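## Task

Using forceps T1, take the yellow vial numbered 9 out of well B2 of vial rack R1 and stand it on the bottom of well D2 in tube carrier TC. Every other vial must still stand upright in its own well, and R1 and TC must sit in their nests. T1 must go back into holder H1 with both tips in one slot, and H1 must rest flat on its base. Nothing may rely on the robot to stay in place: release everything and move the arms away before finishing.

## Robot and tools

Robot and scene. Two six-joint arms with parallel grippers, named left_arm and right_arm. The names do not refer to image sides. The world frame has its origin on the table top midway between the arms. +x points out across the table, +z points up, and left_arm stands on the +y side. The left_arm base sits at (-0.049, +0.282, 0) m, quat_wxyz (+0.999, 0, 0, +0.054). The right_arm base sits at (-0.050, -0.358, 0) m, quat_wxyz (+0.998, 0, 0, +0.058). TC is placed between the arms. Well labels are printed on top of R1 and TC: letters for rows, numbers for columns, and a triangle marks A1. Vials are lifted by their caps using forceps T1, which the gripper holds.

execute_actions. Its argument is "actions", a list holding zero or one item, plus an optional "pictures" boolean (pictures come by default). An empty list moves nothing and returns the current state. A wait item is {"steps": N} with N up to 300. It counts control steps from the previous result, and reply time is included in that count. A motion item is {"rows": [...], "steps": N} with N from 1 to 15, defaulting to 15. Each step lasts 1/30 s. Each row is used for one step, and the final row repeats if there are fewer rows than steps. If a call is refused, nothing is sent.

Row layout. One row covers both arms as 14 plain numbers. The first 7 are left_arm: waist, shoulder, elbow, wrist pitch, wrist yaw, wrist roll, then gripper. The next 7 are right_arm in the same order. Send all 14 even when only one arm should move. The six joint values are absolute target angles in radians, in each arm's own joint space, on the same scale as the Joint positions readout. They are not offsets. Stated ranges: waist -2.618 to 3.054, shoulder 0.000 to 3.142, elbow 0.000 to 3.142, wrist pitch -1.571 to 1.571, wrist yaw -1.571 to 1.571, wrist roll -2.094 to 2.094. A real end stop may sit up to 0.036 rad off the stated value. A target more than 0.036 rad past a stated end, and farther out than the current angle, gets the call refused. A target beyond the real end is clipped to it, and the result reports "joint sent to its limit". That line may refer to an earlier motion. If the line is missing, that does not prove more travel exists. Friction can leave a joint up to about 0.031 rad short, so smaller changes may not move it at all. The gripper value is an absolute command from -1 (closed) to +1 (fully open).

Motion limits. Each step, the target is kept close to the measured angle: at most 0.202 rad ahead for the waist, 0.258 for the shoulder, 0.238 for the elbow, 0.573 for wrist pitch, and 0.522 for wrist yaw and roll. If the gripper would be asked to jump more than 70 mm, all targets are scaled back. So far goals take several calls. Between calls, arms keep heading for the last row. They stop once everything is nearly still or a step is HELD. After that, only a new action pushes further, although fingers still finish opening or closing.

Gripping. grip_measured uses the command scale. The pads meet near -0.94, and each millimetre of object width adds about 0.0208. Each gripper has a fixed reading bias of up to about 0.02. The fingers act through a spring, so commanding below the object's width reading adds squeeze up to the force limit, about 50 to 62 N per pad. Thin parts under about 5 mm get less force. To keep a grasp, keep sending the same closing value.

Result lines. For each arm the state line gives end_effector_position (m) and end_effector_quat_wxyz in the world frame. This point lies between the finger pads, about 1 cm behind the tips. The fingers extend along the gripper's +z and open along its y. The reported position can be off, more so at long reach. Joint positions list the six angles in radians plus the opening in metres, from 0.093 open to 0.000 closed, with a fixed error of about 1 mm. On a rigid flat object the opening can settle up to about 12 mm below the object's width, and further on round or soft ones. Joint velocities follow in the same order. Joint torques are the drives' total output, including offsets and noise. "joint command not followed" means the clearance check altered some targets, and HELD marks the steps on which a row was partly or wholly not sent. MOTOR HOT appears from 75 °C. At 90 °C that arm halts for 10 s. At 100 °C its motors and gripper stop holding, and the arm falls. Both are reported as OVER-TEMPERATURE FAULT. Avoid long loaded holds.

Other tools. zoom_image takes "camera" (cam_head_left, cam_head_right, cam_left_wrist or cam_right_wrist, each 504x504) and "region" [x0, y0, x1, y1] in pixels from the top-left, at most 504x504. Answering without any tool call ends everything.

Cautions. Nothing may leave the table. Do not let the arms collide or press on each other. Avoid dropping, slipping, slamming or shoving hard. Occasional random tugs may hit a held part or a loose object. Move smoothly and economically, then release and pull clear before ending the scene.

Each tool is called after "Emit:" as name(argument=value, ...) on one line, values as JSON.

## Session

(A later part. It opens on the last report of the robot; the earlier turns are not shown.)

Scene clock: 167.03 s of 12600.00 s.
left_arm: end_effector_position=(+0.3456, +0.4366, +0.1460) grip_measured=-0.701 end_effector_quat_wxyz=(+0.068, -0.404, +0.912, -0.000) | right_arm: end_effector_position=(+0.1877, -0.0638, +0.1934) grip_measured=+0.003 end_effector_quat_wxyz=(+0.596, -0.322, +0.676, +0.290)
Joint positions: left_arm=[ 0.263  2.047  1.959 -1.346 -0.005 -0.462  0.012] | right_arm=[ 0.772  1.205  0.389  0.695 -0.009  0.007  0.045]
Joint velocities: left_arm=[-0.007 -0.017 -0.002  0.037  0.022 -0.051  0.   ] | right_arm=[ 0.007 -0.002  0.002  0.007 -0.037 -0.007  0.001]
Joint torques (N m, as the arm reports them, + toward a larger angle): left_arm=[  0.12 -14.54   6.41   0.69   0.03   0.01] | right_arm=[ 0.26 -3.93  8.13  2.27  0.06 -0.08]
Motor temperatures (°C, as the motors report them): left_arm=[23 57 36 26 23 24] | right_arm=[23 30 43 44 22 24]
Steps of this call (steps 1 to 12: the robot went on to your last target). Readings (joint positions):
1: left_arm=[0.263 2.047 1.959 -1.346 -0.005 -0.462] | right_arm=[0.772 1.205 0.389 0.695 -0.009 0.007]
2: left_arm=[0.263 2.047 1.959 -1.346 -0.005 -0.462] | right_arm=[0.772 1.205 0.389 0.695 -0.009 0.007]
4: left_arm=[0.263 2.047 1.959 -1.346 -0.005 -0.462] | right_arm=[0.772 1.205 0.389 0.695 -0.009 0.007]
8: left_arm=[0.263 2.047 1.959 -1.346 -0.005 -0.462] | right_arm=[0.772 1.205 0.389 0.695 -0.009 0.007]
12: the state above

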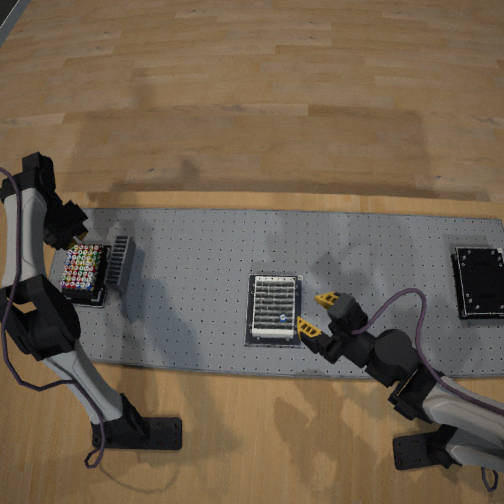

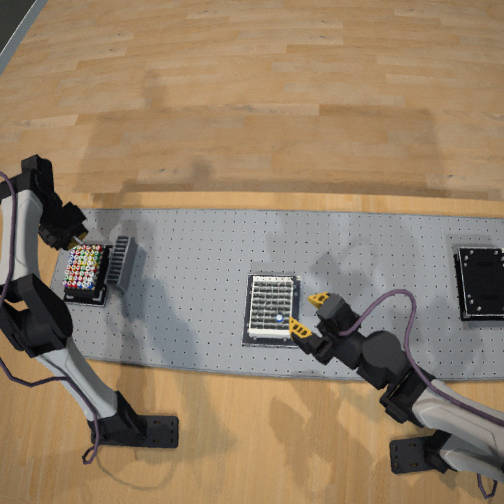

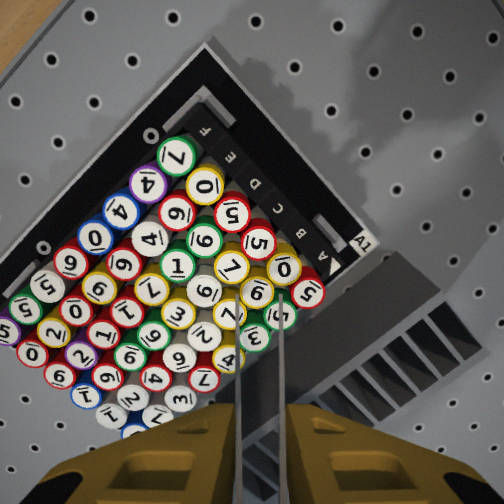

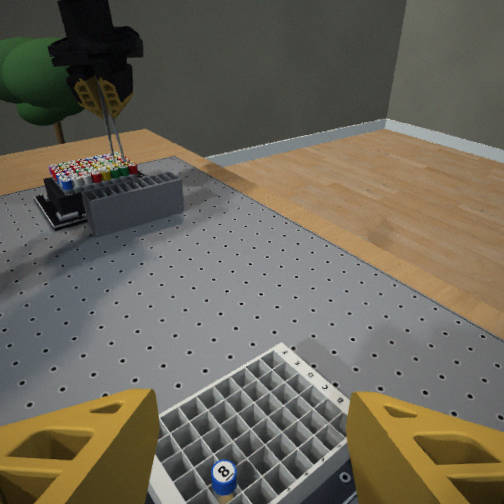

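Emit:
execute_actions(actions=[{"rows":[[0.265,2.03,1.918,-1.302,-0.005,-0.46,-0.70,0.775,1.2,0.4,0.72,0,0,0]],"steps":15}], pictures=false)

Emit:
execute_actions(actions=[{"steps":8}])

Emit:
zoom_image(camera="cam_left_wrist", region=[160, 220, 360, 420])

Emit:
zoom_image(camera="cam_right_wrist", region=[70, 110, 170, 210])

Scene clock: 170.40 s of 12600.00 s.
left_arm: end_effector_position=(+0.3463, +0.4369, +0.1402) grip_measured=-0.701 end_effector_quat_wxyz=(+0.069, -0.404, +0.912, -0.000) | right_arm: end_effector_position=(+0.1877, -0.0638, +0.1934) grip_measured=+0.003 end_effector_quat_wxyz=(+0.596, -0.322, +0.676, +0.290)
Joint positions: left_arm=[ 0.263  2.045  1.931 -1.319 -0.005 -0.462  0.012] | right_arm=[ 0.772  1.205  0.389  0.695 -0.009  0.007  0.045]
Joint velocities: left_arm=[-0.002  0.002  0.017  0.007  0.037  0.051 -0.   ] | right_arm=[-0.012  0.002  0.007  0.007 -0.081  0.022 -0.   ]
Joint torques (N m, as the arm reports them, + toward a larger angle): left_arm=[ -0.29 -13.87   6.59   0.75  -0.02   0.03] | right_arm=[ 0.44 -3.93  8.23  2.35  0.03 -0.12]
Motor temperatures (°C, as the motors report them): left_arm=[23 58 35 26 23 24] | right_arm=[23 30 43 44 22 24]
Steps of this call (steps 1 to 15: the robot went on to your last target; steps 16 to 86: nothing new was sent; steps 87 to 101: all 15 steps of this action). Readings (joint positions):
87: left_arm=[0.263 2.046 1.954 -1.340 -0.005 -0.462] | right_arm=[0.772 1.205 0.389 0.695 -0.009 0.007]
88: left_arm=[0.263 2.045 1.947 -1.334 -0.005 -0.462] | right_arm=[0.772 1.205 0.389 0.695 -0.009 0.007]
90: left_arm=[0.263 2.045 1.936 -1.329 -0.005 -0.462] | right_arm=[0.772 1.205 0.389 0.695 -0.009 0.007]
94: left_arm=[0.263 2.045 1.931 -1.324 -0.005 -0.462] | right_arm=[0.772 1.205 0.389 0.695 -0.009 0.007]
101: the state above

Scene clock: 170.67 s of 12600.00 s.
left_arm: end_effector_position=(+0.3465, +0.4370, +0.1402) grip_measured=-0.701 end_effector_quat_wxyz=(+0.070, -0.404, +0.912, -0.000) | right_arm: end_effector_position=(+0.1877, -0.0638, +0.1934) grip_measured=+0.003 end_effector_quat_wxyz=(+0.596, -0.322, +0.676, +0.290)
Joint positions: left_arm=[ 0.263  2.045  1.931 -1.318 -0.005 -0.462  0.012] | right_arm=[ 0.772  1.205  0.389  0.695 -0.009  0.007  0.045]
Joint velocities: left_arm=[-0.017 -0.012 -0.007 -0.022 -0.066 -0.037  0.   ] | right_arm=[-0.022  0.002 -0.002  0.007 -0.022  0.051  0.   ]
Joint torques (N m, as the arm reports them, + toward a larger angle): left_arm=[ -0.32 -13.86   6.38   0.75   0.02  -0.01] | right_arm=[ 0.28 -3.89  8.06  2.34  0.07 -0.12]
Motor temperatures (°C, as the motors report them): left_arm=[23 58 35 26 23 24] | right_arm=[23 30 43 44 22 24]
Steps of this call (steps 1 to 8: the robot went on to your last target). Readings (joint positions):
1: left_arm=[0.263 2.045 1.931 -1.318 -0.005 -0.462] | right_arm=[0.772 1.205 0.389 0.695 -0.009 0.007]
2: left_arm=[0.263 2.045 1.931 -1.318 -0.005 -0.462] | right_arm=[0.772 1.205 0.389 0.695 -0.009 0.007]
4: left_arm=[0.263 2.045 1.931 -1.318 -0.005 -0.462] | right_arm=[0.772 1.205 0.389 0.695 -0.009 0.007]
8: the state above

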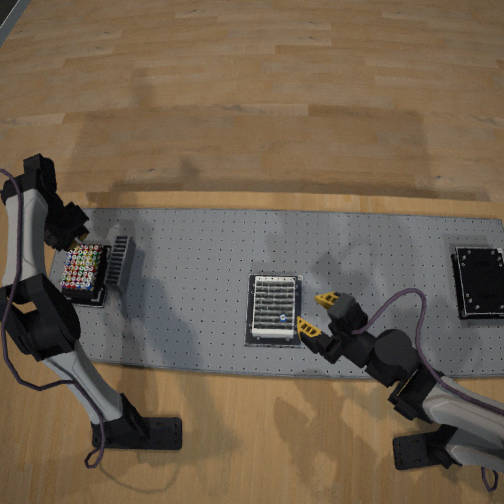

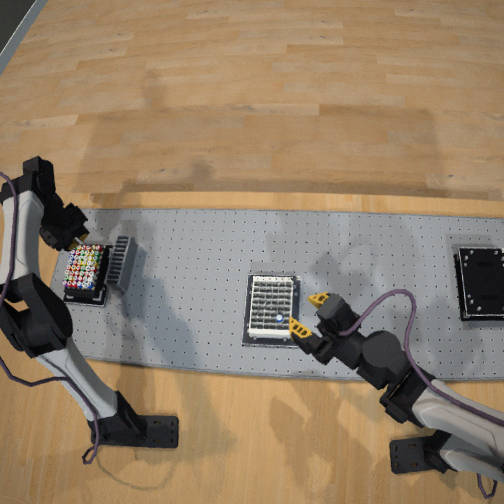

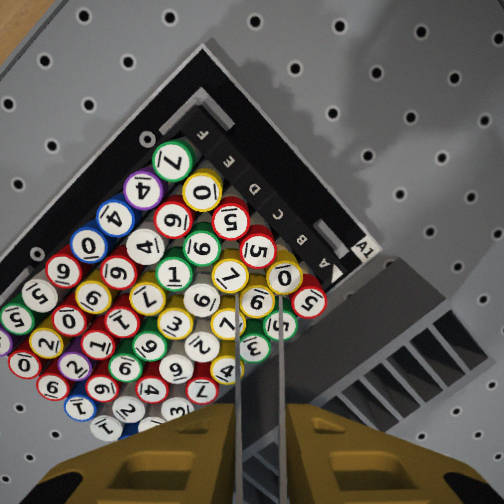

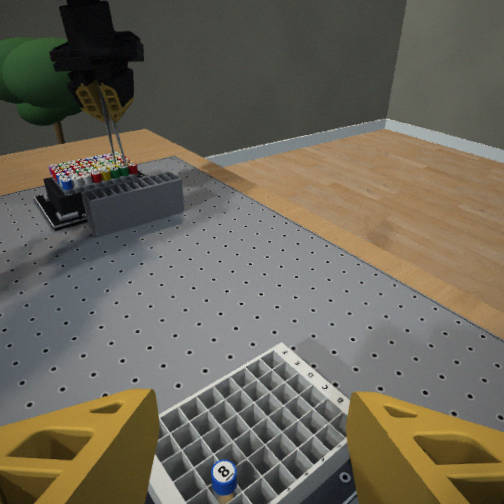

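Region (160, 220, 360, 420) of cam_left_wrist's 504x504 image, scaled by 2.520, with more detail than that image has.

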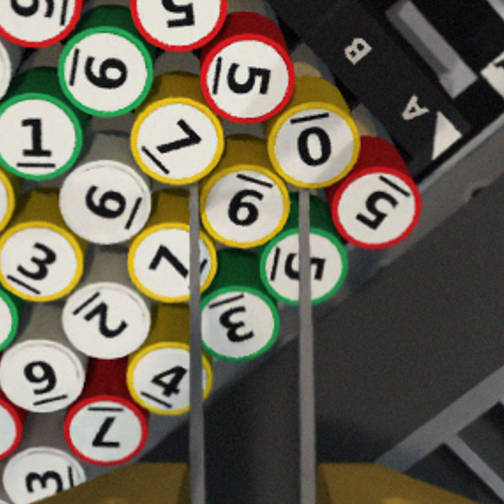

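Region (70, 110, 170, 210) of cam_right_wrist's 504x504 image, scaled by 5.040, with more detail than that image has.

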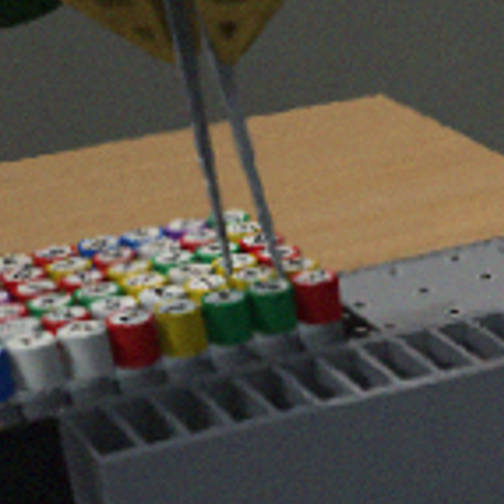

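Going in. 5 mm more, then clamp.

Emit:
execute_actions(actions=[{"rows":[[0.265,2.027,1.892,-1.282,-0.005,-0.46,-0.70,0.775,1.2,0.4,0.72,0,0,0]],"steps":15}], pictures=false)

Emit:
execute_actions(actions=[{"rows":[[0.265,2.035,1.9,-1.29,-0.005,-0.46,-0.76,0.775,1.2,0.4,0.72,0,0,0]],"steps":10}], pictures=false)

Emit:
execute_actions(actions=[{"rows":[[0.265,2.035,1.9,-1.29,-0.005,-0.46,-0.83,0.775,1.2,0.4,0.72,0,0,0]],"steps":15}])

Emit:
zoom_image(camera="cam_left_wrist", region=[160, 220, 360, 420])

Scene clock: 175.73 s of 12600.00 s.
left_arm: end_effector_position=(+0.3456, +0.4367, +0.1343) grip_measured=-0.701 end_effector_quat_wxyz=(+0.067, -0.404, +0.912, -0.000) | right_arm: end_effector_position=(+0.1877, -0.0638, +0.1934) grip_measured=+0.003 end_effector_quat_wxyz=(+0.596, -0.322, +0.676, +0.290)
Joint positions: left_arm=[ 0.263  2.042  1.905 -1.298 -0.005 -0.462  0.012] | right_arm=[ 0.772  1.205  0.389  0.695 -0.009  0.007  0.045]
Joint velocities: left_arm=[-0.002  0.002  0.042 -0.022  0.095 -0.051  0.001] | right_arm=[-0.002  0.007 -0.012 -0.037  0.007  0.051 -0.001]
Joint torques (N m, as the arm reports them, + toward a larger angle): left_arm=[ -0.6  -13.87   6.48   0.72   0.05   0.05] | right_arm=[ 0.35 -3.86  8.22  2.36  0.07 -0.08]
Motor temperatures (°C, as the motors report them): left_arm=[23 58 35 26 23 24] | right_arm=[23 30 43 44 22 24]
Steps of this call (steps 1 to 15: the robot went on to your last target; steps 16 to 90: nothing new was sent; then 1.57 s passed at rest; steps 91 to 105: all 15 steps of this action). Readings (joint positions):
91: left_arm=[0.263 2.044 1.926 -1.313 -0.005 -0.462] | right_arm=[0.772 1.205 0.389 0.695 -0.009 0.007]
92: left_arm=[0.263 2.042 1.920 -1.309 -0.005 -0.462] | right_arm=[0.772 1.205 0.389 0.695 -0.009 0.007]
94: left_arm=[0.263 2.042 1.910 -1.305 -0.005 -0.462] | right_arm=[0.772 1.205 0.389 0.695 -0.009 0.007]
98: left_arm=[0.263 2.042 1.905 -1.302 -0.005 -0.462] | right_arm=[0.772 1.205 0.389 0.695 -0.009 0.007]
105: the state above

Scene clock: 176.07 s of 12600.00 s.
left_arm: end_effector_position=(+0.3456, +0.4367, +0.1343) grip_measured=-0.756 end_effector_quat_wxyz=(+0.067, -0.404, +0.912, -0.000) | right_arm: end_effector_position=(+0.1877, -0.0638, +0.1934) grip_measured=+0.003 end_effector_quat_wxyz=(+0.596, -0.322, +0.676, +0.290)
Joint positions: left_arm=[ 0.263  2.042  1.905 -1.298 -0.005 -0.462  0.009] | right_arm=[ 0.772  1.205  0.389  0.695 -0.009  0.007  0.045]
Joint velocities: left_arm=[-0.002 -0.002 -0.007 -0.051 -0.081 -0.051  0.   ] | right_arm=[-0.007 -0.002  0.007  0.022  0.051  0.066  0.   ]
Joint torques (N m, as the arm reports them, + toward a larger angle): left_arm=[ -0.43 -13.19   7.46   0.69   0.04   0.06] | right_arm=[ 0.24 -3.93  8.13  2.34  0.06 -0.13]
Motor temperatures (°C, as the motors report them): left_arm=[23 58 35 26 23 24] | right_arm=[23 30 43 44 22 24]
Steps of this call (steps 1 to 10: all 10 steps of this action). Readings (joint positions):
1: left_arm=[0.263 2.042 1.905 -1.298 -0.005 -0.462] | right_arm=[0.772 1.205 0.389 0.695 -0.009 0.007]
2: left_arm=[0.263 2.042 1.905 -1.298 -0.005 -0.462] | right_arm=[0.772 1.205 0.389 0.695 -0.009 0.007]
4: left_arm=[0.263 2.042 1.905 -1.298 -0.005 -0.462] | right_arm=[0.772 1.205 0.389 0.695 -0.009 0.007]
8: left_arm=[0.263 2.042 1.905 -1.298 -0.005 -0.462] | right_arm=[0.772 1.205 0.389 0.695 -0.009 0.007]
10: the state above

Scene clock: 176.57 s of 12600.00 s.
left_arm: end_effector_position=(+0.3456, +0.4367, +0.1343) grip_measured=-0.821 end_effector_quat_wxyz=(+0.067, -0.404, +0.912, -0.000) | right_arm: end_effector_position=(+0.1877, -0.0638, +0.1934) grip_measured=+0.003 end_effector_quat_wxyz=(+0.596, -0.322, +0.676, +0.290)
Joint positions: left_arm=[ 0.263  2.042  1.905 -1.298 -0.005 -0.462  0.006] | right_arm=[ 0.772  1.205  0.389  0.695 -0.009  0.007  0.045]
Joint velocities: left_arm=[-0.017  0.007 -0.002  0.022  0.037  0.007 -0.001] | right_arm=[-0.002  0.012  0.002  0.022 -0.022  0.066 -0.   ]
Joint torques (N m, as the arm reports them, + toward a larger angle): left_arm=[ -0.33 -13.3    7.24   0.65   0.03   0.05] | right_arm=[ 0.1  -3.93  8.25  2.3   0.05 -0.13]
Motor temperatures (°C, as the motors report them): left_arm=[23 58 35 26 23 24] | right_arm=[23 30 43 44 22 24]
Steps of this call (steps 1 to 15: all 15 steps of this action). Readings (joint positions):
1: left_arm=[0.263 2.042 1.905 -1.298 -0.005 -0.462] | right_arm=[0.772 1.205 0.389 0.695 -0.009 0.007]
2: left_arm=[0.263 2.042 1.905 -1.298 -0.005 -0.462] | right_arm=[0.772 1.205 0.389 0.695 -0.009 0.007]
4: left_arm=[0.263 2.042 1.905 -1.298 -0.005 -0.462] | right_arm=[0.772 1.205 0.389 0.695 -0.009 0.007]
8: left_arm=[0.263 2.042 1.905 -1.298 -0.005 -0.462] | right_arm=[0.772 1.205 0.389 0.695 -0.009 0.007]
15: the state above

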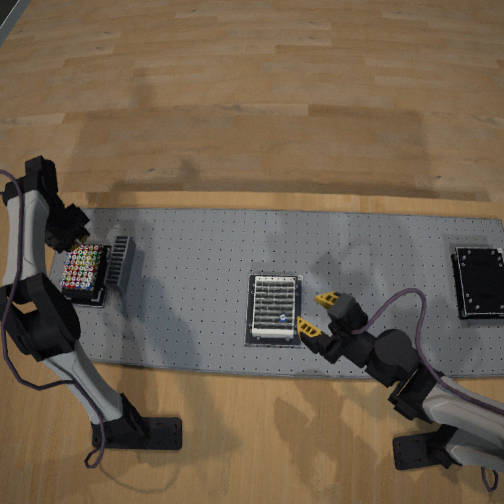

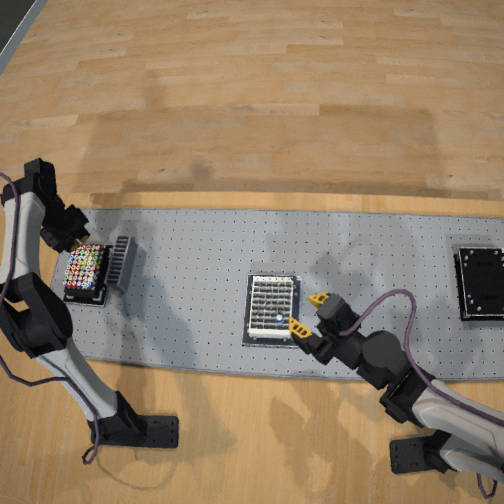

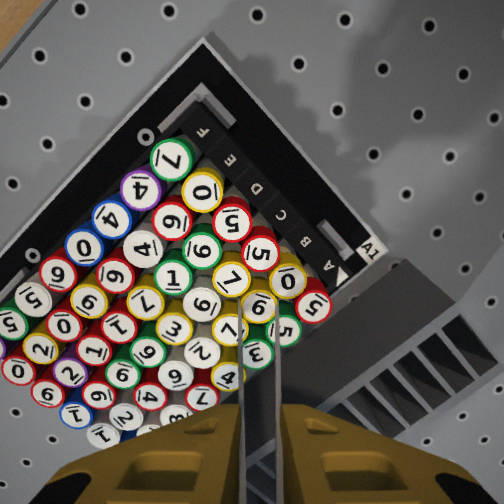

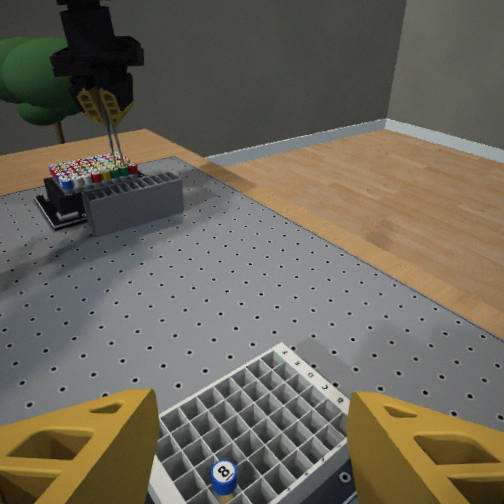

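Region (160, 220, 360, 420) of cam_left_wrist's 504x504 image, scaled by 2.520, with more detail than that image has.

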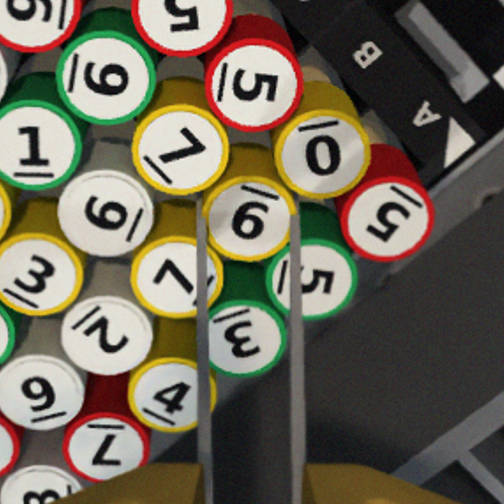

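Emit:
execute_actions(actions=[{"rows":[[0.265,2.045,1.962,-1.346,-0.005,-0.46,-0.83,0.775,1.2,0.4,0.72,0,0,0]],"steps":12}], pictures=false)

Emit:
execute_actions(actions=[{"rows":[[0.265,2.05,2.001,-1.38,-0.005,-0.46,-0.83,0.775,1.2,0.4,0.72,0,0,0]],"steps":12}], pictures=false)

Emit:
execute_actions(actions=[{"rows":[[0.265,2.058,2.042,-1.414,-0.005,-0.46,-0.83,0.775,1.2,0.4,0.72,0,0,0]],"steps":12}], pictures=false)

Emit:
execute_actions(actions=[{"rows":[[0.265,2.065,2.084,-1.448,-0.005,-0.46,-0.83,0.775,1.2,0.4,0.72,0,0,0]],"steps":12}], pictures=false)

Emit:
execute_actions(actions=[{"rows":[[0.265,2.08,2.148,-1.497,-0.005,-0.46,-0.83,0.775,1.2,0.4,0.72,0,0,0]],"steps":12}], pictures=false)

Emit:
execute_actions(actions=[{"rows":[[0.265,2.096,2.214,-1.547,-0.005,-0.46,-0.83,0.775,1.2,0.4,0.72,0,0,0]],"steps":15}])

Emit:
zoom_image(camera="cam_right_wrist", region=[40, 60, 200, 220])

Scene clock: 184.80 s of 12600.00 s.
left_arm: end_effector_position=(+0.3457, +0.4367, +0.1420) grip_measured=-0.821 end_effector_quat_wxyz=(+0.068, -0.404, +0.912, -0.000) | right_arm: end_effector_position=(+0.1877, -0.0638, +0.1934) grip_measured=+0.003 end_effector_quat_wxyz=(+0.596, -0.322, +0.676, +0.290)
Joint positions: left_arm=[ 0.263  2.046  1.941 -1.33  -0.005 -0.462  0.006] | right_arm=[ 0.772  1.205  0.389  0.695 -0.009  0.007  0.045]
Joint velocities: left_arm=[ 0.007 -0.012 -0.017 -0.139 -0.037 -0.022  0.   ] | right_arm=[ 0.007 -0.007 -0.002 -0.037 -0.081 -0.007 -0.   ]
Joint torques (N m, as the arm reports them, + toward a larger angle): left_arm=[ -0.39 -12.74   9.51   0.43   0.02   0.08] | right_arm=[ 0.21 -4.01  8.14  2.32  0.05 -0.13]
Motor temperatures (°C, as the motors report them): left_arm=[23 58 35 26 23 24] | right_arm=[23 30 44 44 22 24]
Steps of this call (steps 1 to 15: the robot went on to your last target; steps 16 to 90: nothing new was sent; then 4.83 s passed at rest; steps 91 to 102: all 12 steps of this action). Readings (joint positions):
91: left_arm=[0.263 2.044 1.912 -1.305 -0.005 -0.462] | right_arm=[0.772 1.205 0.389 0.695 -0.009 0.007]
92: left_arm=[0.263 2.046 1.921 -1.312 -0.005 -0.462] | right_arm=[0.772 1.205 0.389 0.695 -0.009 0.007]
94: left_arm=[0.263 2.046 1.935 -1.320 -0.005 -0.462] | right_arm=[0.772 1.205 0.389 0.695 -0.009 0.007]
98: left_arm=[0.263 2.046 1.941 -1.330 -0.005 -0.462] | right_arm=[0.772 1.205 0.389 0.695 -0.009 0.007]
102: the state above

Scene clock: 185.20 s of 12600.00 s.
left_arm: end_effector_position=(+0.3455, +0.4366, +0.1501) grip_measured=-0.821 end_effector_quat_wxyz=(+0.068, -0.404, +0.912, -0.000) | right_arm: end_effector_position=(+0.1877, -0.0638, +0.1934) grip_measured=+0.003 end_effector_quat_wxyz=(+0.596, -0.322, +0.676, +0.290)
Joint positions: left_arm=[ 0.263  2.051  1.98  -1.365 -0.005 -0.462  0.006] | right_arm=[ 0.772  1.205  0.389  0.695 -0.009  0.007  0.045]
Joint velocities: left_arm=[-0.017 -0.012  0.002 -0.066  0.037 -0.022  0.   ] | right_arm=[ 0.002 -0.017 -0.007  0.007 -0.007  0.022  0.001]
Joint torques (N m, as the arm reports them, + toward a larger angle): left_arm=[ -0.45 -12.66   9.43   0.48   0.     0.03] | right_arm=[-0.09 -4.02  8.03  2.32  0.04 -0.13]
Motor temperatures (°C, as the motors report them): left_arm=[23 58 35 26 23 24] | right_arm=[23 30 44 44 22 24]
Steps of this call (steps 1 to 12: all 12 steps of this action). Readings (joint positions):
1: left_arm=[0.263 2.048 1.949 -1.338 -0.005 -0.462] | right_arm=[0.772 1.205 0.389 0.695 -0.009 0.007]
2: left_arm=[0.263 2.050 1.959 -1.345 -0.005 -0.462] | right_arm=[0.772 1.205 0.389 0.695 -0.009 0.007]
4: left_arm=[0.263 2.051 1.974 -1.353 -0.005 -0.462] | right_arm=[0.772 1.205 0.389 0.695 -0.009 0.007]
8: left_arm=[0.263 2.051 1.980 -1.364 -0.005 -0.462] | right_arm=[0.772 1.205 0.389 0.695 -0.009 0.007]
12: the state above

Scene clock: 185.60 s of 12600.00 s.
left_arm: end_effector_position=(+0.3454, +0.4366, +0.1582) grip_measured=-0.821 end_effector_quat_wxyz=(+0.068, -0.404, +0.912, -0.000) | right_arm: end_effector_position=(+0.1877, -0.0638, +0.1934) grip_measured=+0.003 end_effector_quat_wxyz=(+0.596, -0.322, +0.676, +0.290)
Joint positions: left_arm=[ 0.263  2.056  2.021 -1.4   -0.005 -0.462  0.006] | right_arm=[ 0.772  1.205  0.389  0.695 -0.009  0.007  0.045]
Joint velocities: left_arm=[-0.007 -0.007 -0.012  0.081  0.051 -0.066  0.   ] | right_arm=[ 0.012  0.002  0.012 -0.007  0.022 -0.051  0.   ]
Joint torques (N m, as the arm reports them, + toward a larger angle): left_arm=[ -0.36 -12.45   9.61   0.48  -0.01   0.04] | right_arm=[ 0.1  -3.81  8.03  2.32  0.02 -0.11]
Motor temperatures (°C, as the motors report them): left_arm=[23 58 35 26 23 24] | right_arm=[23 30 44 44 22 24]
Steps of this call (steps 1 to 12: all 12 steps of this action). Readings (joint positions):
1: left_arm=[0.263 2.053 1.989 -1.373 -0.005 -0.462] | right_arm=[0.772 1.205 0.389 0.695 -0.009 0.007]
2: left_arm=[0.263 2.056 2.000 -1.380 -0.005 -0.462] | right_arm=[0.772 1.205 0.389 0.695 -0.009 0.007]
4: left_arm=[0.263 2.056 2.015 -1.387 -0.005 -0.462] | right_arm=[0.772 1.205 0.389 0.695 -0.009 0.007]
8: left_arm=[0.263 2.056 2.021 -1.398 -0.005 -0.462] | right_arm=[0.772 1.205 0.389 0.695 -0.009 0.007]
12: the state above

Scene clock: 186.00 s of 12600.00 s.
left_arm: end_effector_position=(+0.3454, +0.4366, +0.1661) grip_measured=-0.821 end_effector_quat_wxyz=(+0.069, -0.404, +0.912, -0.000) | right_arm: end_effector_position=(+0.1877, -0.0638, +0.1934) grip_measured=+0.003 end_effector_quat_wxyz=(+0.596, -0.322, +0.676, +0.290)
Joint positions: left_arm=[ 0.263  2.063  2.064 -1.433 -0.005 -0.462  0.006] | right_arm=[ 0.772  1.205  0.389  0.695 -0.009  0.007  0.045]
Joint velocities: left_arm=[ 0.007  0.002 -0.002  0.066  0.037  0.022 -0.   ] | right_arm=[ 0.002 -0.007 -0.007 -0.022 -0.022  0.007 -0.001]
Joint torques (N m, as the arm reports them, + toward a larger angle): left_arm=[ -0.53 -12.39   9.24   0.47   0.02   0.07] | right_arm=[ 0.15 -4.12  8.1   2.27  0.04 -0.16]
Motor temperatures (°C, as the motors report them): left_arm=[23 58 35 26 23 24] | right_arm=[23 30 44 44 22 24]
Steps of this call (steps 1 to 12: all 12 steps of this action). Readings (joint positions):
1: left_arm=[0.263 2.059 2.030 -1.408 -0.005 -0.462] | right_arm=[0.772 1.205 0.389 0.695 -0.009 0.007]
2: left_arm=[0.263 2.063 2.042 -1.415 -0.005 -0.462] | right_arm=[0.772 1.205 0.389 0.695 -0.009 0.007]
4: left_arm=[0.263 2.063 2.057 -1.421 -0.005 -0.462] | right_arm=[0.772 1.205 0.389 0.695 -0.009 0.007]
8: left_arm=[0.263 2.063 2.064 -1.429 -0.005 -0.462] | right_arm=[0.772 1.205 0.389 0.695 -0.009 0.007]
12: the state above

Scene clock: 186.40 s of 12600.00 s.
left_arm: end_effector_position=(+0.3456, +0.4367, +0.1766) grip_measured=-0.821 end_effector_quat_wxyz=(+0.070, -0.404, +0.912, -0.000) | right_arm: end_effector_position=(+0.1877, -0.0638, +0.1934) grip_measured=+0.003 end_effector_quat_wxyz=(+0.596, -0.322, +0.676, +0.290)
Joint positions: left_arm=[ 0.263  2.077  2.128 -1.482 -0.005 -0.462  0.006] | right_arm=[ 0.772  1.205  0.389  0.695 -0.009  0.007  0.045]
Joint velocities: left_arm=[ 0.002 -0.002  0.012  0.007 -0.007  0.022  0.   ] | right_arm=[ 0.007 -0.022 -0.012  0.007 -0.007 -0.051 -0.   ]
Joint torques (N m, as the arm reports them, + toward a larger angle): left_arm=[ -0.38 -12.51   9.17   0.47   0.02   0.03] | right_arm=[ 0.27 -4.03  8.07  2.28  0.07 -0.1 ]
Motor temperatures (°C, as the motors report them): left_arm=[23 58 35 26 23 24] | right_arm=[23 30 44 44 22 24]
Steps of this call (steps 1 to 12: all 12 steps of this action). Readings (joint positions):
1: left_arm=[0.263 2.068 2.077 -1.446 -0.005 -0.462] | right_arm=[0.772 1.205 0.389 0.695 -0.009 0.007]
2: left_arm=[0.263 2.075 2.096 -1.457 -0.005 -0.462] | right_arm=[0.772 1.205 0.389 0.695 -0.009 0.007]
4: left_arm=[0.263 2.077 2.118 -1.464 -0.005 -0.462] | right_arm=[0.772 1.205 0.389 0.695 -0.009 0.007]
8: left_arm=[0.263 2.077 2.128 -1.478 -0.005 -0.462] | right_arm=[0.772 1.205 0.389 0.695 -0.009 0.007]
12: the state above

Scene clock: 186.90 s of 12600.00 s.
left_arm: end_effector_position=(+0.3453, +0.4365, +0.1869) grip_measured=-0.821 end_effector_quat_wxyz=(+0.070, -0.404, +0.912, -0.000) | right_arm: end_effector_position=(+0.1877, -0.0638, +0.1934) grip_measured=+0.003 end_effector_quat_wxyz=(+0.596, -0.322, +0.676, +0.290)
Joint positions: left_arm=[ 0.263  2.093  2.195 -1.533 -0.005 -0.462  0.006] | right_arm=[ 0.772  1.205  0.389  0.695 -0.009  0.007  0.045]
Joint velocities: left_arm=[-0.002 -0.007 -0.017 -0.051  0.007 -0.022 -0.001] | right_arm=[ 0.012  0.002 -0.007 -0.037  0.051  0.007 -0.001]
Joint torques (N m, as the arm reports them, + toward a larger angle): left_arm=[ -0.29 -12.42   8.94   0.5   -0.02   0.05] | right_arm=[ 0.23 -4.05  8.34  2.3   0.08 -0.16]
Motor temperatures (°C, as the motors report them): left_arm=[23 58 35 26 23 24] | right_arm=[23 30 44 44 22 24]
Steps of this call (steps 1 to 15: all 15 steps of this action). Readings (joint positions):
1: left_arm=[0.263 2.082 2.142 -1.495 -0.005 -0.462] | right_arm=[0.772 1.205 0.389 0.695 -0.009 0.007]
2: left_arm=[0.263 2.090 2.161 -1.506 -0.005 -0.462] | right_arm=[0.772 1.205 0.389 0.695 -0.009 0.007]
4: left_arm=[0.263 2.093 2.184 -1.512 -0.005 -0.462] | right_arm=[0.772 1.205 0.389 0.695 -0.009 0.007]
8: left_arm=[0.263 2.093 2.195 -1.523 -0.005 -0.462] | right_arm=[0.772 1.205 0.389 0.695 -0.009 0.007]
15: the state above

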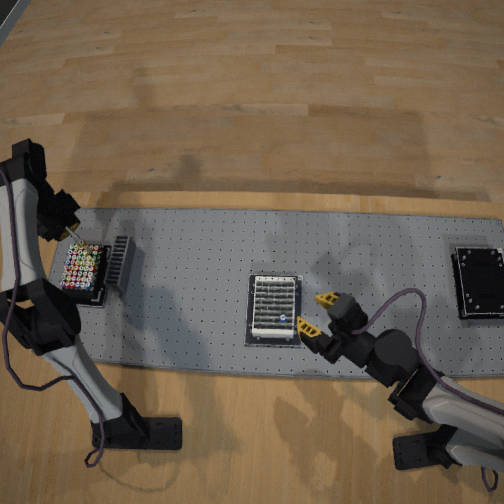

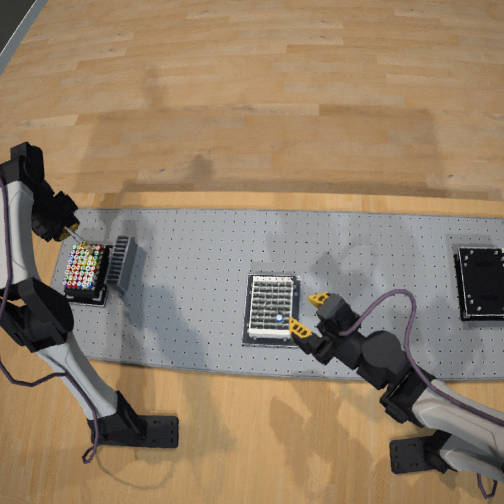

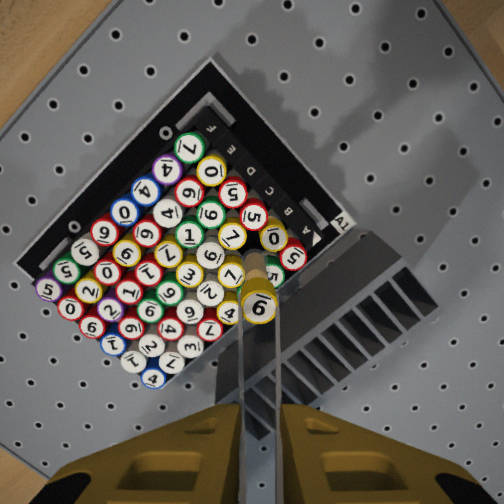

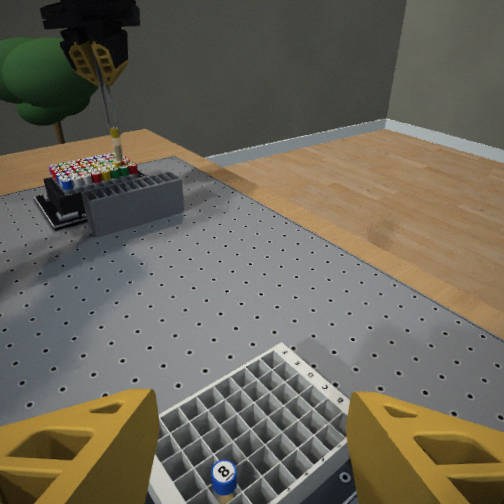

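Region (40, 60, 200, 220) of cam_right_wrist's 504x504 image, scaled by 3.150, with more detail than that image has.

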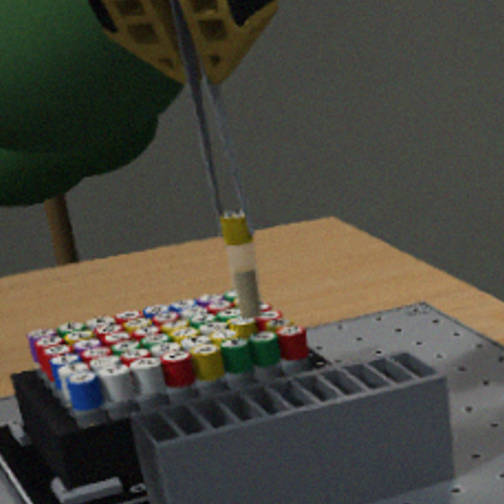

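Emit:
execute_actions(actions=[{"rows":[[0.265,2.06,2.2,-1.547,-0.005,-0.46,-0.83,0.775,1.2,0.28,0.72,0,0,0]],"steps":10}], pictures=false)

Emit:
execute_actions(actions=[{"rows":[[0.22,2.06,2.2,-1.547,-0.005,-0.46,-0.83,0.775,1.2,0.28,0.72,0,0,0],[0.18,2.06,2.2,-1.547,-0.005,-0.46,-0.83,0.775,1.2,0.28,0.72,0,0,0],[0.13,2.06,2.2,-1.547,-0.005,-0.46,-0.83,0.775,1.2,0.28,0.72,0,0,0],[0.08,2.06,2.2,-1.547,-0.005,-0.46,-0.83,0.775,1.2,0.28,0.72,0,0,0],[0.03,2.06,2.2,-1.547,-0.005,-0.46,-0.83,0.775,1.2,0.28,0.72,0,0,0],[-0.02,2.06,2.2,-1.547,-0.005,-0.46,-0.83,0.775,1.2,0.28,0.72,0,0,0],[-0.07,2.06,2.2,-1.547,-0.005,-0.46,-0.83,0.775,1.2,0.28,0.72,0,0,0],[-0.12,2.06,2.2,-1.547,-0.005,-0.46,-0.83,0.775,1.2,0.28,0.72,0,0,0],[-0.17,2.06,2.2,-1.547,-0.005,-0.46,-0.83,0.775,1.2,0.28,0.72,0,0,0],[-0.22,2.06,2.2,-1.547,-0.005,-0.46,-0.83,0.775,1.2,0.28,0.72,0,0,0],[-0.27,2.06,2.2,-1.547,-0.005,-0.46,-0.83,0.775,1.2,0.28,0.72,0,0,0],[-0.32,2.06,2.2,-1.547,-0.005,-0.46,-0.83,0.775,1.2,0.28,0.72,0,0,0],[-0.37,2.06,2.2,-1.547,-0.005,-0.46,-0.83,0.775,1.2,0.28,0.72,0,0,0],[-0.42,2.06,2.2,-1.547,-0.005,-0.46,-0.83,0.775,1.2,0.28,0.72,0,0,0],[-0.47,2.06,2.2,-1.547,-0.005,-0.46,-0.83,0.775,1.2,0.28,0.72,0,0,0]],"steps":15}], pictures=false)

Emit:
execute_actions(actions=[{"rows":[[-0.52,2.06,2.2,-1.547,-0.005,-0.46,-0.83,0.775,1.2,0.28,0.72,0,0,0],[-0.57,2.06,2.2,-1.547,-0.005,-0.46,-0.83,0.775,1.2,0.28,0.72,0,0,0],[-0.62,2.06,2.2,-1.547,-0.005,-0.46,-0.83,0.775,1.2,0.28,0.72,0,0,0],[-0.66,2.06,2.2,-1.547,-0.005,-0.46,-0.83,0.775,1.2,0.28,0.72,0,0,0],[-0.70,2.06,2.2,-1.547,-0.005,-0.46,-0.83,0.775,1.2,0.28,0.72,0,0,0],[-0.73,2.06,2.2,-1.547,-0.005,-0.46,-0.83,0.775,1.2,0.28,0.72,0,0,0],[-0.76,2.06,2.2,-1.547,-0.005,-0.46,-0.83,0.775,1.2,0.28,0.72,0,0,0],[-0.78,2.06,2.2,-1.547,-0.005,-0.46,-0.83,0.775,1.2,0.28,0.72,0,0,0]],"steps":15}], pictures=false)

Emit:
execute_actions(actions=[{"rows":[[-0.78,2.05,2.05,-1.42,-0.005,-0.46,-0.83,0.775,1.2,0.28,0.72,0,0,0]],"steps":15}], pictures=false)

Emit:
execute_actions(actions=[{"steps":15}])

Scene clock: 198.30 s of 12600.00 s.
left_arm: end_effector_position=(+0.3439, +0.4360, +0.1924) grip_measured=-0.821 end_effector_quat_wxyz=(+0.076, -0.404, +0.912, -0.001) | right_arm: end_effector_position=(+0.1757, -0.0786, +0.1498) grip_measured=+0.003 end_effector_quat_wxyz=(+0.563, -0.335, +0.704, +0.274)
Joint positions: left_arm=[ 0.263  2.079  2.195 -1.535 -0.005 -0.462  0.006] | right_arm=[ 0.772  1.204  0.288  0.697 -0.009  0.007  0.045]
Joint velocities: left_arm=[-0.002 -0.002 -0.002  0.007 -0.007 -0.051 -0.   ] | right_arm=[ 0.007 -0.017 -0.007 -0.007 -0.066 -0.022  0.   ]
Joint torques (N m, as the arm reports them, + toward a larger angle): left_arm=[ -0.42 -14.14   7.68   0.52   0.02   0.03] | right_arm=[ 0.1  -3.41  6.27  2.29  0.07 -0.13]
Motor temperatures (°C, as the motors report them): left_arm=[23 58 36 26 23 24] | right_arm=[23 30 44 45 22 24]
Steps of this call (steps 1 to 15: the robot went on to your last target; steps 16 to 90: nothing new was sent; then 8.07 s passed at rest; steps 91 to 100: all 10 steps of this action). Readings (joint positions):
91: left_arm=[0.263 2.092 2.195 -1.534 -0.005 -0.462] | right_arm=[0.772 1.205 0.377 0.706 -0.009 0.007]
92: left_arm=[0.263 2.091 2.195 -1.535 -0.005 -0.462] | right_arm=[0.772 1.204 0.355 0.718 -0.009 0.007]
94: left_arm=[0.263 2.087 2.195 -1.535 -0.005 -0.462] | right_arm=[0.772 1.204 0.312 0.711 -0.009 0.007]
98: left_arm=[0.263 2.080 2.195 -1.535 -0.005 -0.462] | right_arm=[0.772 1.204 0.288 0.695 -0.009 0.007]
100: the state above

Scene clock: 198.80 s of 12600.00 s.
left_arm: end_effector_position=(+0.3570, +0.1672, +0.1924) grip_measured=-0.821 end_effector_quat_wxyz=(+0.072, -0.091, +0.993, -0.023) | right_arm: end_effector_position=(+0.1757, -0.0786, +0.1498) grip_measured=+0.003 end_effector_quat_wxyz=(+0.563, -0.335, +0.704, +0.274)
Joint positions: left_arm=[-0.389  2.079  2.195 -1.535 -0.009 -0.462  0.006] | right_arm=[ 0.772  1.204  0.288  0.697 -0.009  0.007  0.045]
Joint velocities: left_arm=[-1.331 -0.007 -0.002  0.051  0.066 -0.022 -0.   ] | right_arm=[-0.017  0.002 -0.012 -0.007  0.022 -0.007 -0.001]
Joint torques (N m, as the arm reports them, + toward a larger angle): left_arm=[ -0.63 -14.07   7.81   0.52   0.07   0.03] | right_arm=[ 0.31 -3.5   6.24  2.29  0.06 -0.08]
Motor temperatures (°C, as the motors report them): left_arm=[23 58 36 26 23 24] | right_arm=[23 30 44 45 22 24]
Steps of this call (steps 1 to 15: all 15 steps of this action). Readings (joint positions):
1: left_arm=[0.260 2.079 2.195 -1.535 -0.007 -0.462] | right_arm=[0.772 1.204 0.288 0.697 -0.009 0.007]
2: left_arm=[0.250 2.079 2.195 -1.535 -0.009 -0.462] | right_arm=[0.772 1.204 0.288 0.697 -0.009 0.007]
4: left_arm=[0.199 2.079 2.195 -1.535 -0.017 -0.462] | right_arm=[0.772 1.204 0.288 0.697 -0.009 0.007]
8: left_arm=[-0.011 2.079 2.195 -1.535 -0.018 -0.462] | right_arm=[0.772 1.204 0.288 0.697 -0.009 0.007]
15: the state above

Scene clock: 199.30 s of 12600.00 s.
left_arm: end_effector_position=(+0.2781, +0.0157, +0.1924) grip_measured=-0.821 end_effector_quat_wxyz=(+0.063, +0.110, +0.991, -0.042) | right_arm: end_effector_position=(+0.1757, -0.0786, +0.1498) grip_measured=+0.003 end_effector_quat_wxyz=(+0.563, -0.335, +0.704, +0.274)
Joint positions: left_arm=[-0.792  2.079  2.195 -1.535  0.003 -0.462  0.006] | right_arm=[ 0.772  1.204  0.288  0.697 -0.009  0.007  0.045]
Joint velocities: left_arm=[ 0.081  0.017  0.012  0.037  0.007  0.007 -0.   ] | right_arm=[-0.012 -0.012  0.007 -0.022 -0.051  0.139 -0.001]
Joint torques (N m, as the arm reports them, + toward a larger angle): left_arm=[ -0.01 -14.23   7.76   0.49  -0.02  -0.01] | right_arm=[ 0.28 -3.34  6.13  2.3   0.05 -0.1 ]
Motor temperatures (°C, as the motors report them): left_arm=[23 58 36 26 23 24] | right_arm=[23 30 44 45 22 24]
Steps of this call (steps 1 to 15: all 15 steps of this action). Readings (joint positions):
1: left_arm=[-0.437 2.079 2.195 -1.535 -0.008 -0.462] | right_arm=[0.772 1.204 0.288 0.697 -0.009 0.007]
2: left_arm=[-0.484 2.079 2.195 -1.535 -0.008 -0.462] | right_arm=[0.772 1.204 0.288 0.697 -0.009 0.007]
4: left_arm=[-0.580 2.079 2.195 -1.535 -0.008 -0.462] | right_arm=[0.772 1.204 0.288 0.697 -0.009 0.007]
8: left_arm=[-0.745 2.079 2.195 -1.535 -0.004 -0.462] | right_arm=[0.772 1.204 0.288 0.697 -0.009 0.007]
15: the state above

Scene clock: 199.80 s of 12600.00 s.
left_arm: end_effector_position=(+0.2783, +0.0179, +0.1657) grip_measured=-0.821 end_effector_quat_wxyz=(+0.054, +0.108, +0.992, -0.036) | right_arm: end_effector_position=(+0.1757, -0.0786, +0.1498) grip_measured=+0.003 end_effector_quat_wxyz=(+0.563, -0.335, +0.704, +0.274)
Joint positions: left_arm=[-0.788  2.06   2.057 -1.439  0.001 -0.462  0.006] | right_arm=[ 0.772  1.204  0.288  0.697 -0.009  0.007  0.045]
Joint velocities: left_arm=[-0.012  0.012  0.002 -0.051 -0.007  0.022  0.   ] | right_arm=[ 0.007 -0.002 -0.007 -0.022  0.022 -0.022  0.001]
Joint torques (N m, as the arm reports them, + toward a larger angle): left_arm=[ -0.04 -13.41   6.8    0.69  -0.05   0.03] | right_arm=[ 0.22 -3.43  6.2   2.31  0.06 -0.08]
Motor temperatures (°C, as the motors report them): left_arm=[23 58 36 26 23 24] | right_arm=[23 30 44 45 22 24]
Steps of this call (steps 1 to 15: all 15 steps of this action). Readings (joint positions):
1: left_arm=[-0.790 2.070 2.167 -1.511 0.002 -0.462] | right_arm=[0.772 1.204 0.288 0.697 -0.009 0.007]
2: left_arm=[-0.788 2.058 2.128 -1.490 0.002 -0.462] | right_arm=[0.772 1.204 0.288 0.697 -0.009 0.007]
4: left_arm=[-0.788 2.055 2.082 -1.477 0.001 -0.462] | right_arm=[0.772 1.204 0.288 0.697 -0.009 0.007]
8: left_arm=[-0.788 2.060 2.057 -1.458 0.001 -0.462] | right_arm=[0.772 1.204 0.288 0.697 -0.009 0.007]
15: the state above

Scene clock: 200.30 s of 12600.00 s.
left_arm: end_effector_position=(+0.2789, +0.0175, +0.1658) grip_measured=-0.821 end_effector_quat_wxyz=(+0.055, +0.108, +0.992, -0.036) | right_arm: end_effector_position=(+0.1757, -0.0786, +0.1498) grip_measured=+0.003 end_effector_quat_wxyz=(+0.563, -0.335, +0.704, +0.274)
Joint positions: left_arm=[-0.788  2.06   2.057 -1.436  0.001 -0.462  0.006] | right_arm=[ 0.772  1.204  0.288  0.697 -0.009  0.007  0.045]
Joint velocities: left_arm=[-0.002 -0.007 -0.002 -0.081  0.037  0.022 -0.   ] | right_arm=[-0.002  0.002 -0.002 -0.022 -0.007 -0.066 -0.001]
Joint torques (N m, as the arm reports them, + toward a larger angle): left_arm=[ -0.07 -13.21   6.83   0.74  -0.07   0.04] | right_arm=[ 0.08 -3.3   6.25  2.31  0.05 -0.11]
Motor temperatures (°C, as the motors report them): left_arm=[23 58 36 26 23 24] | right_arm=[23 30 44 45 22 24]
Steps of this call (steps 1 to 15: the robot went on to your last target). Readings (joint positions):
1: left_arm=[-0.788 2.060 2.057 -1.438 0.001 -0.462] | right_arm=[0.772 1.204 0.288 0.697 -0.009 0.007]
2: left_arm=[-0.788 2.060 2.057 -1.438 0.001 -0.462] | right_arm=[0.772 1.204 0.288 0.697 -0.009 0.007]
4: left_arm=[-0.788 2.060 2.057 -1.437 0.001 -0.462] | right_arm=[0.772 1.204 0.288 0.697 -0.009 0.007]
8: left_arm=[-0.788 2.060 2.057 -1.437 0.001 -0.462] | right_arm=[0.772 1.204 0.288 0.697 -0.009 0.007]
15: the state above
All arms were judged still, so your last target was given up. Only a new action makes them travel on or press farther. Fingers that are still opening or closing keep moving.

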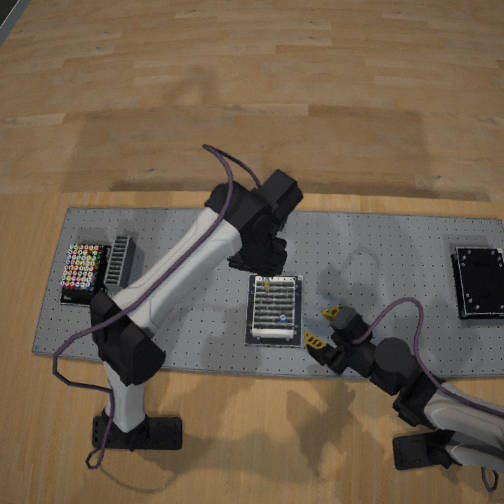

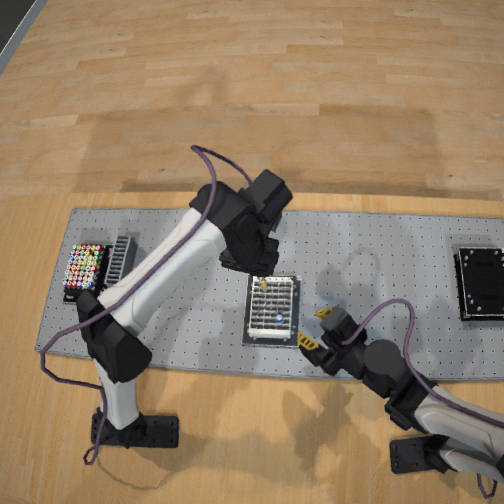

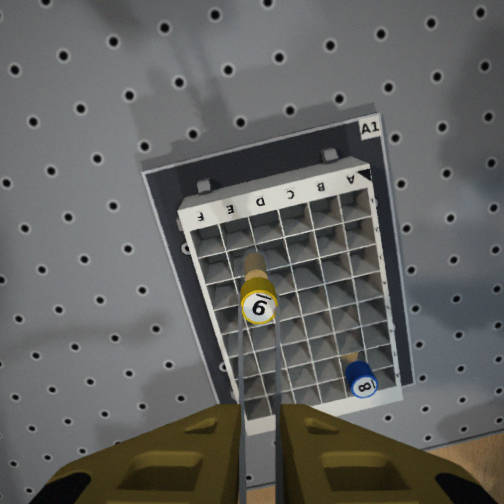

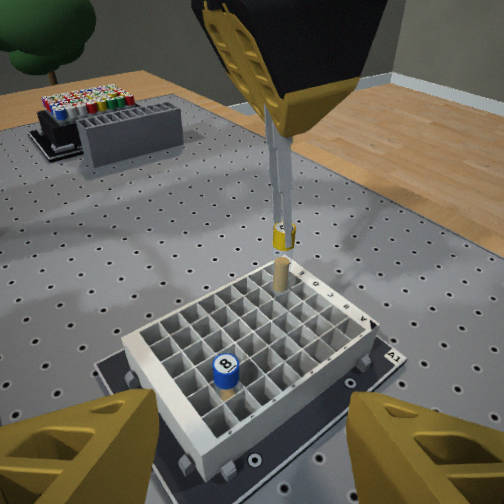

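Emit:
zoom_image(camera="cam_left_wrist", region=[170, 160, 370, 360])

Emit:
zoom_image(camera="cam_right_wrist", region=[200, 200, 380, 380])

Region (170, 160, 370, 360) of cam_left_wrist's 504x504 image, scaled by 2.520, with more detail than that image has.

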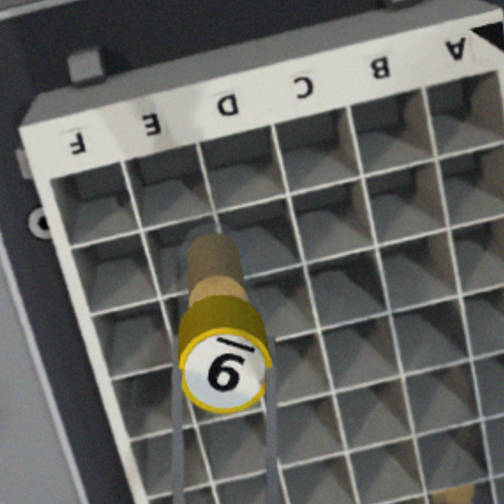

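Region (200, 200, 380, 380) of cam_right_wrist's 504x504 image, scaled by 2.800, with more detail than that image has.

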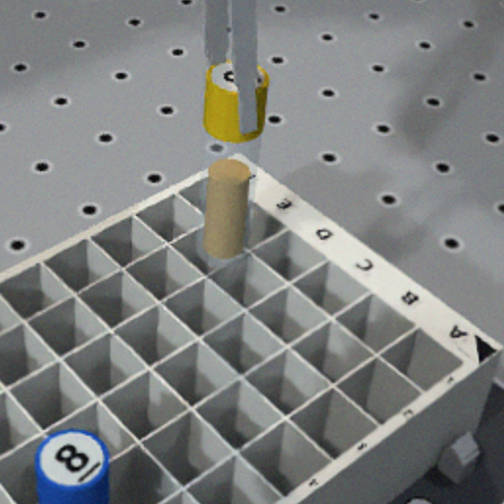

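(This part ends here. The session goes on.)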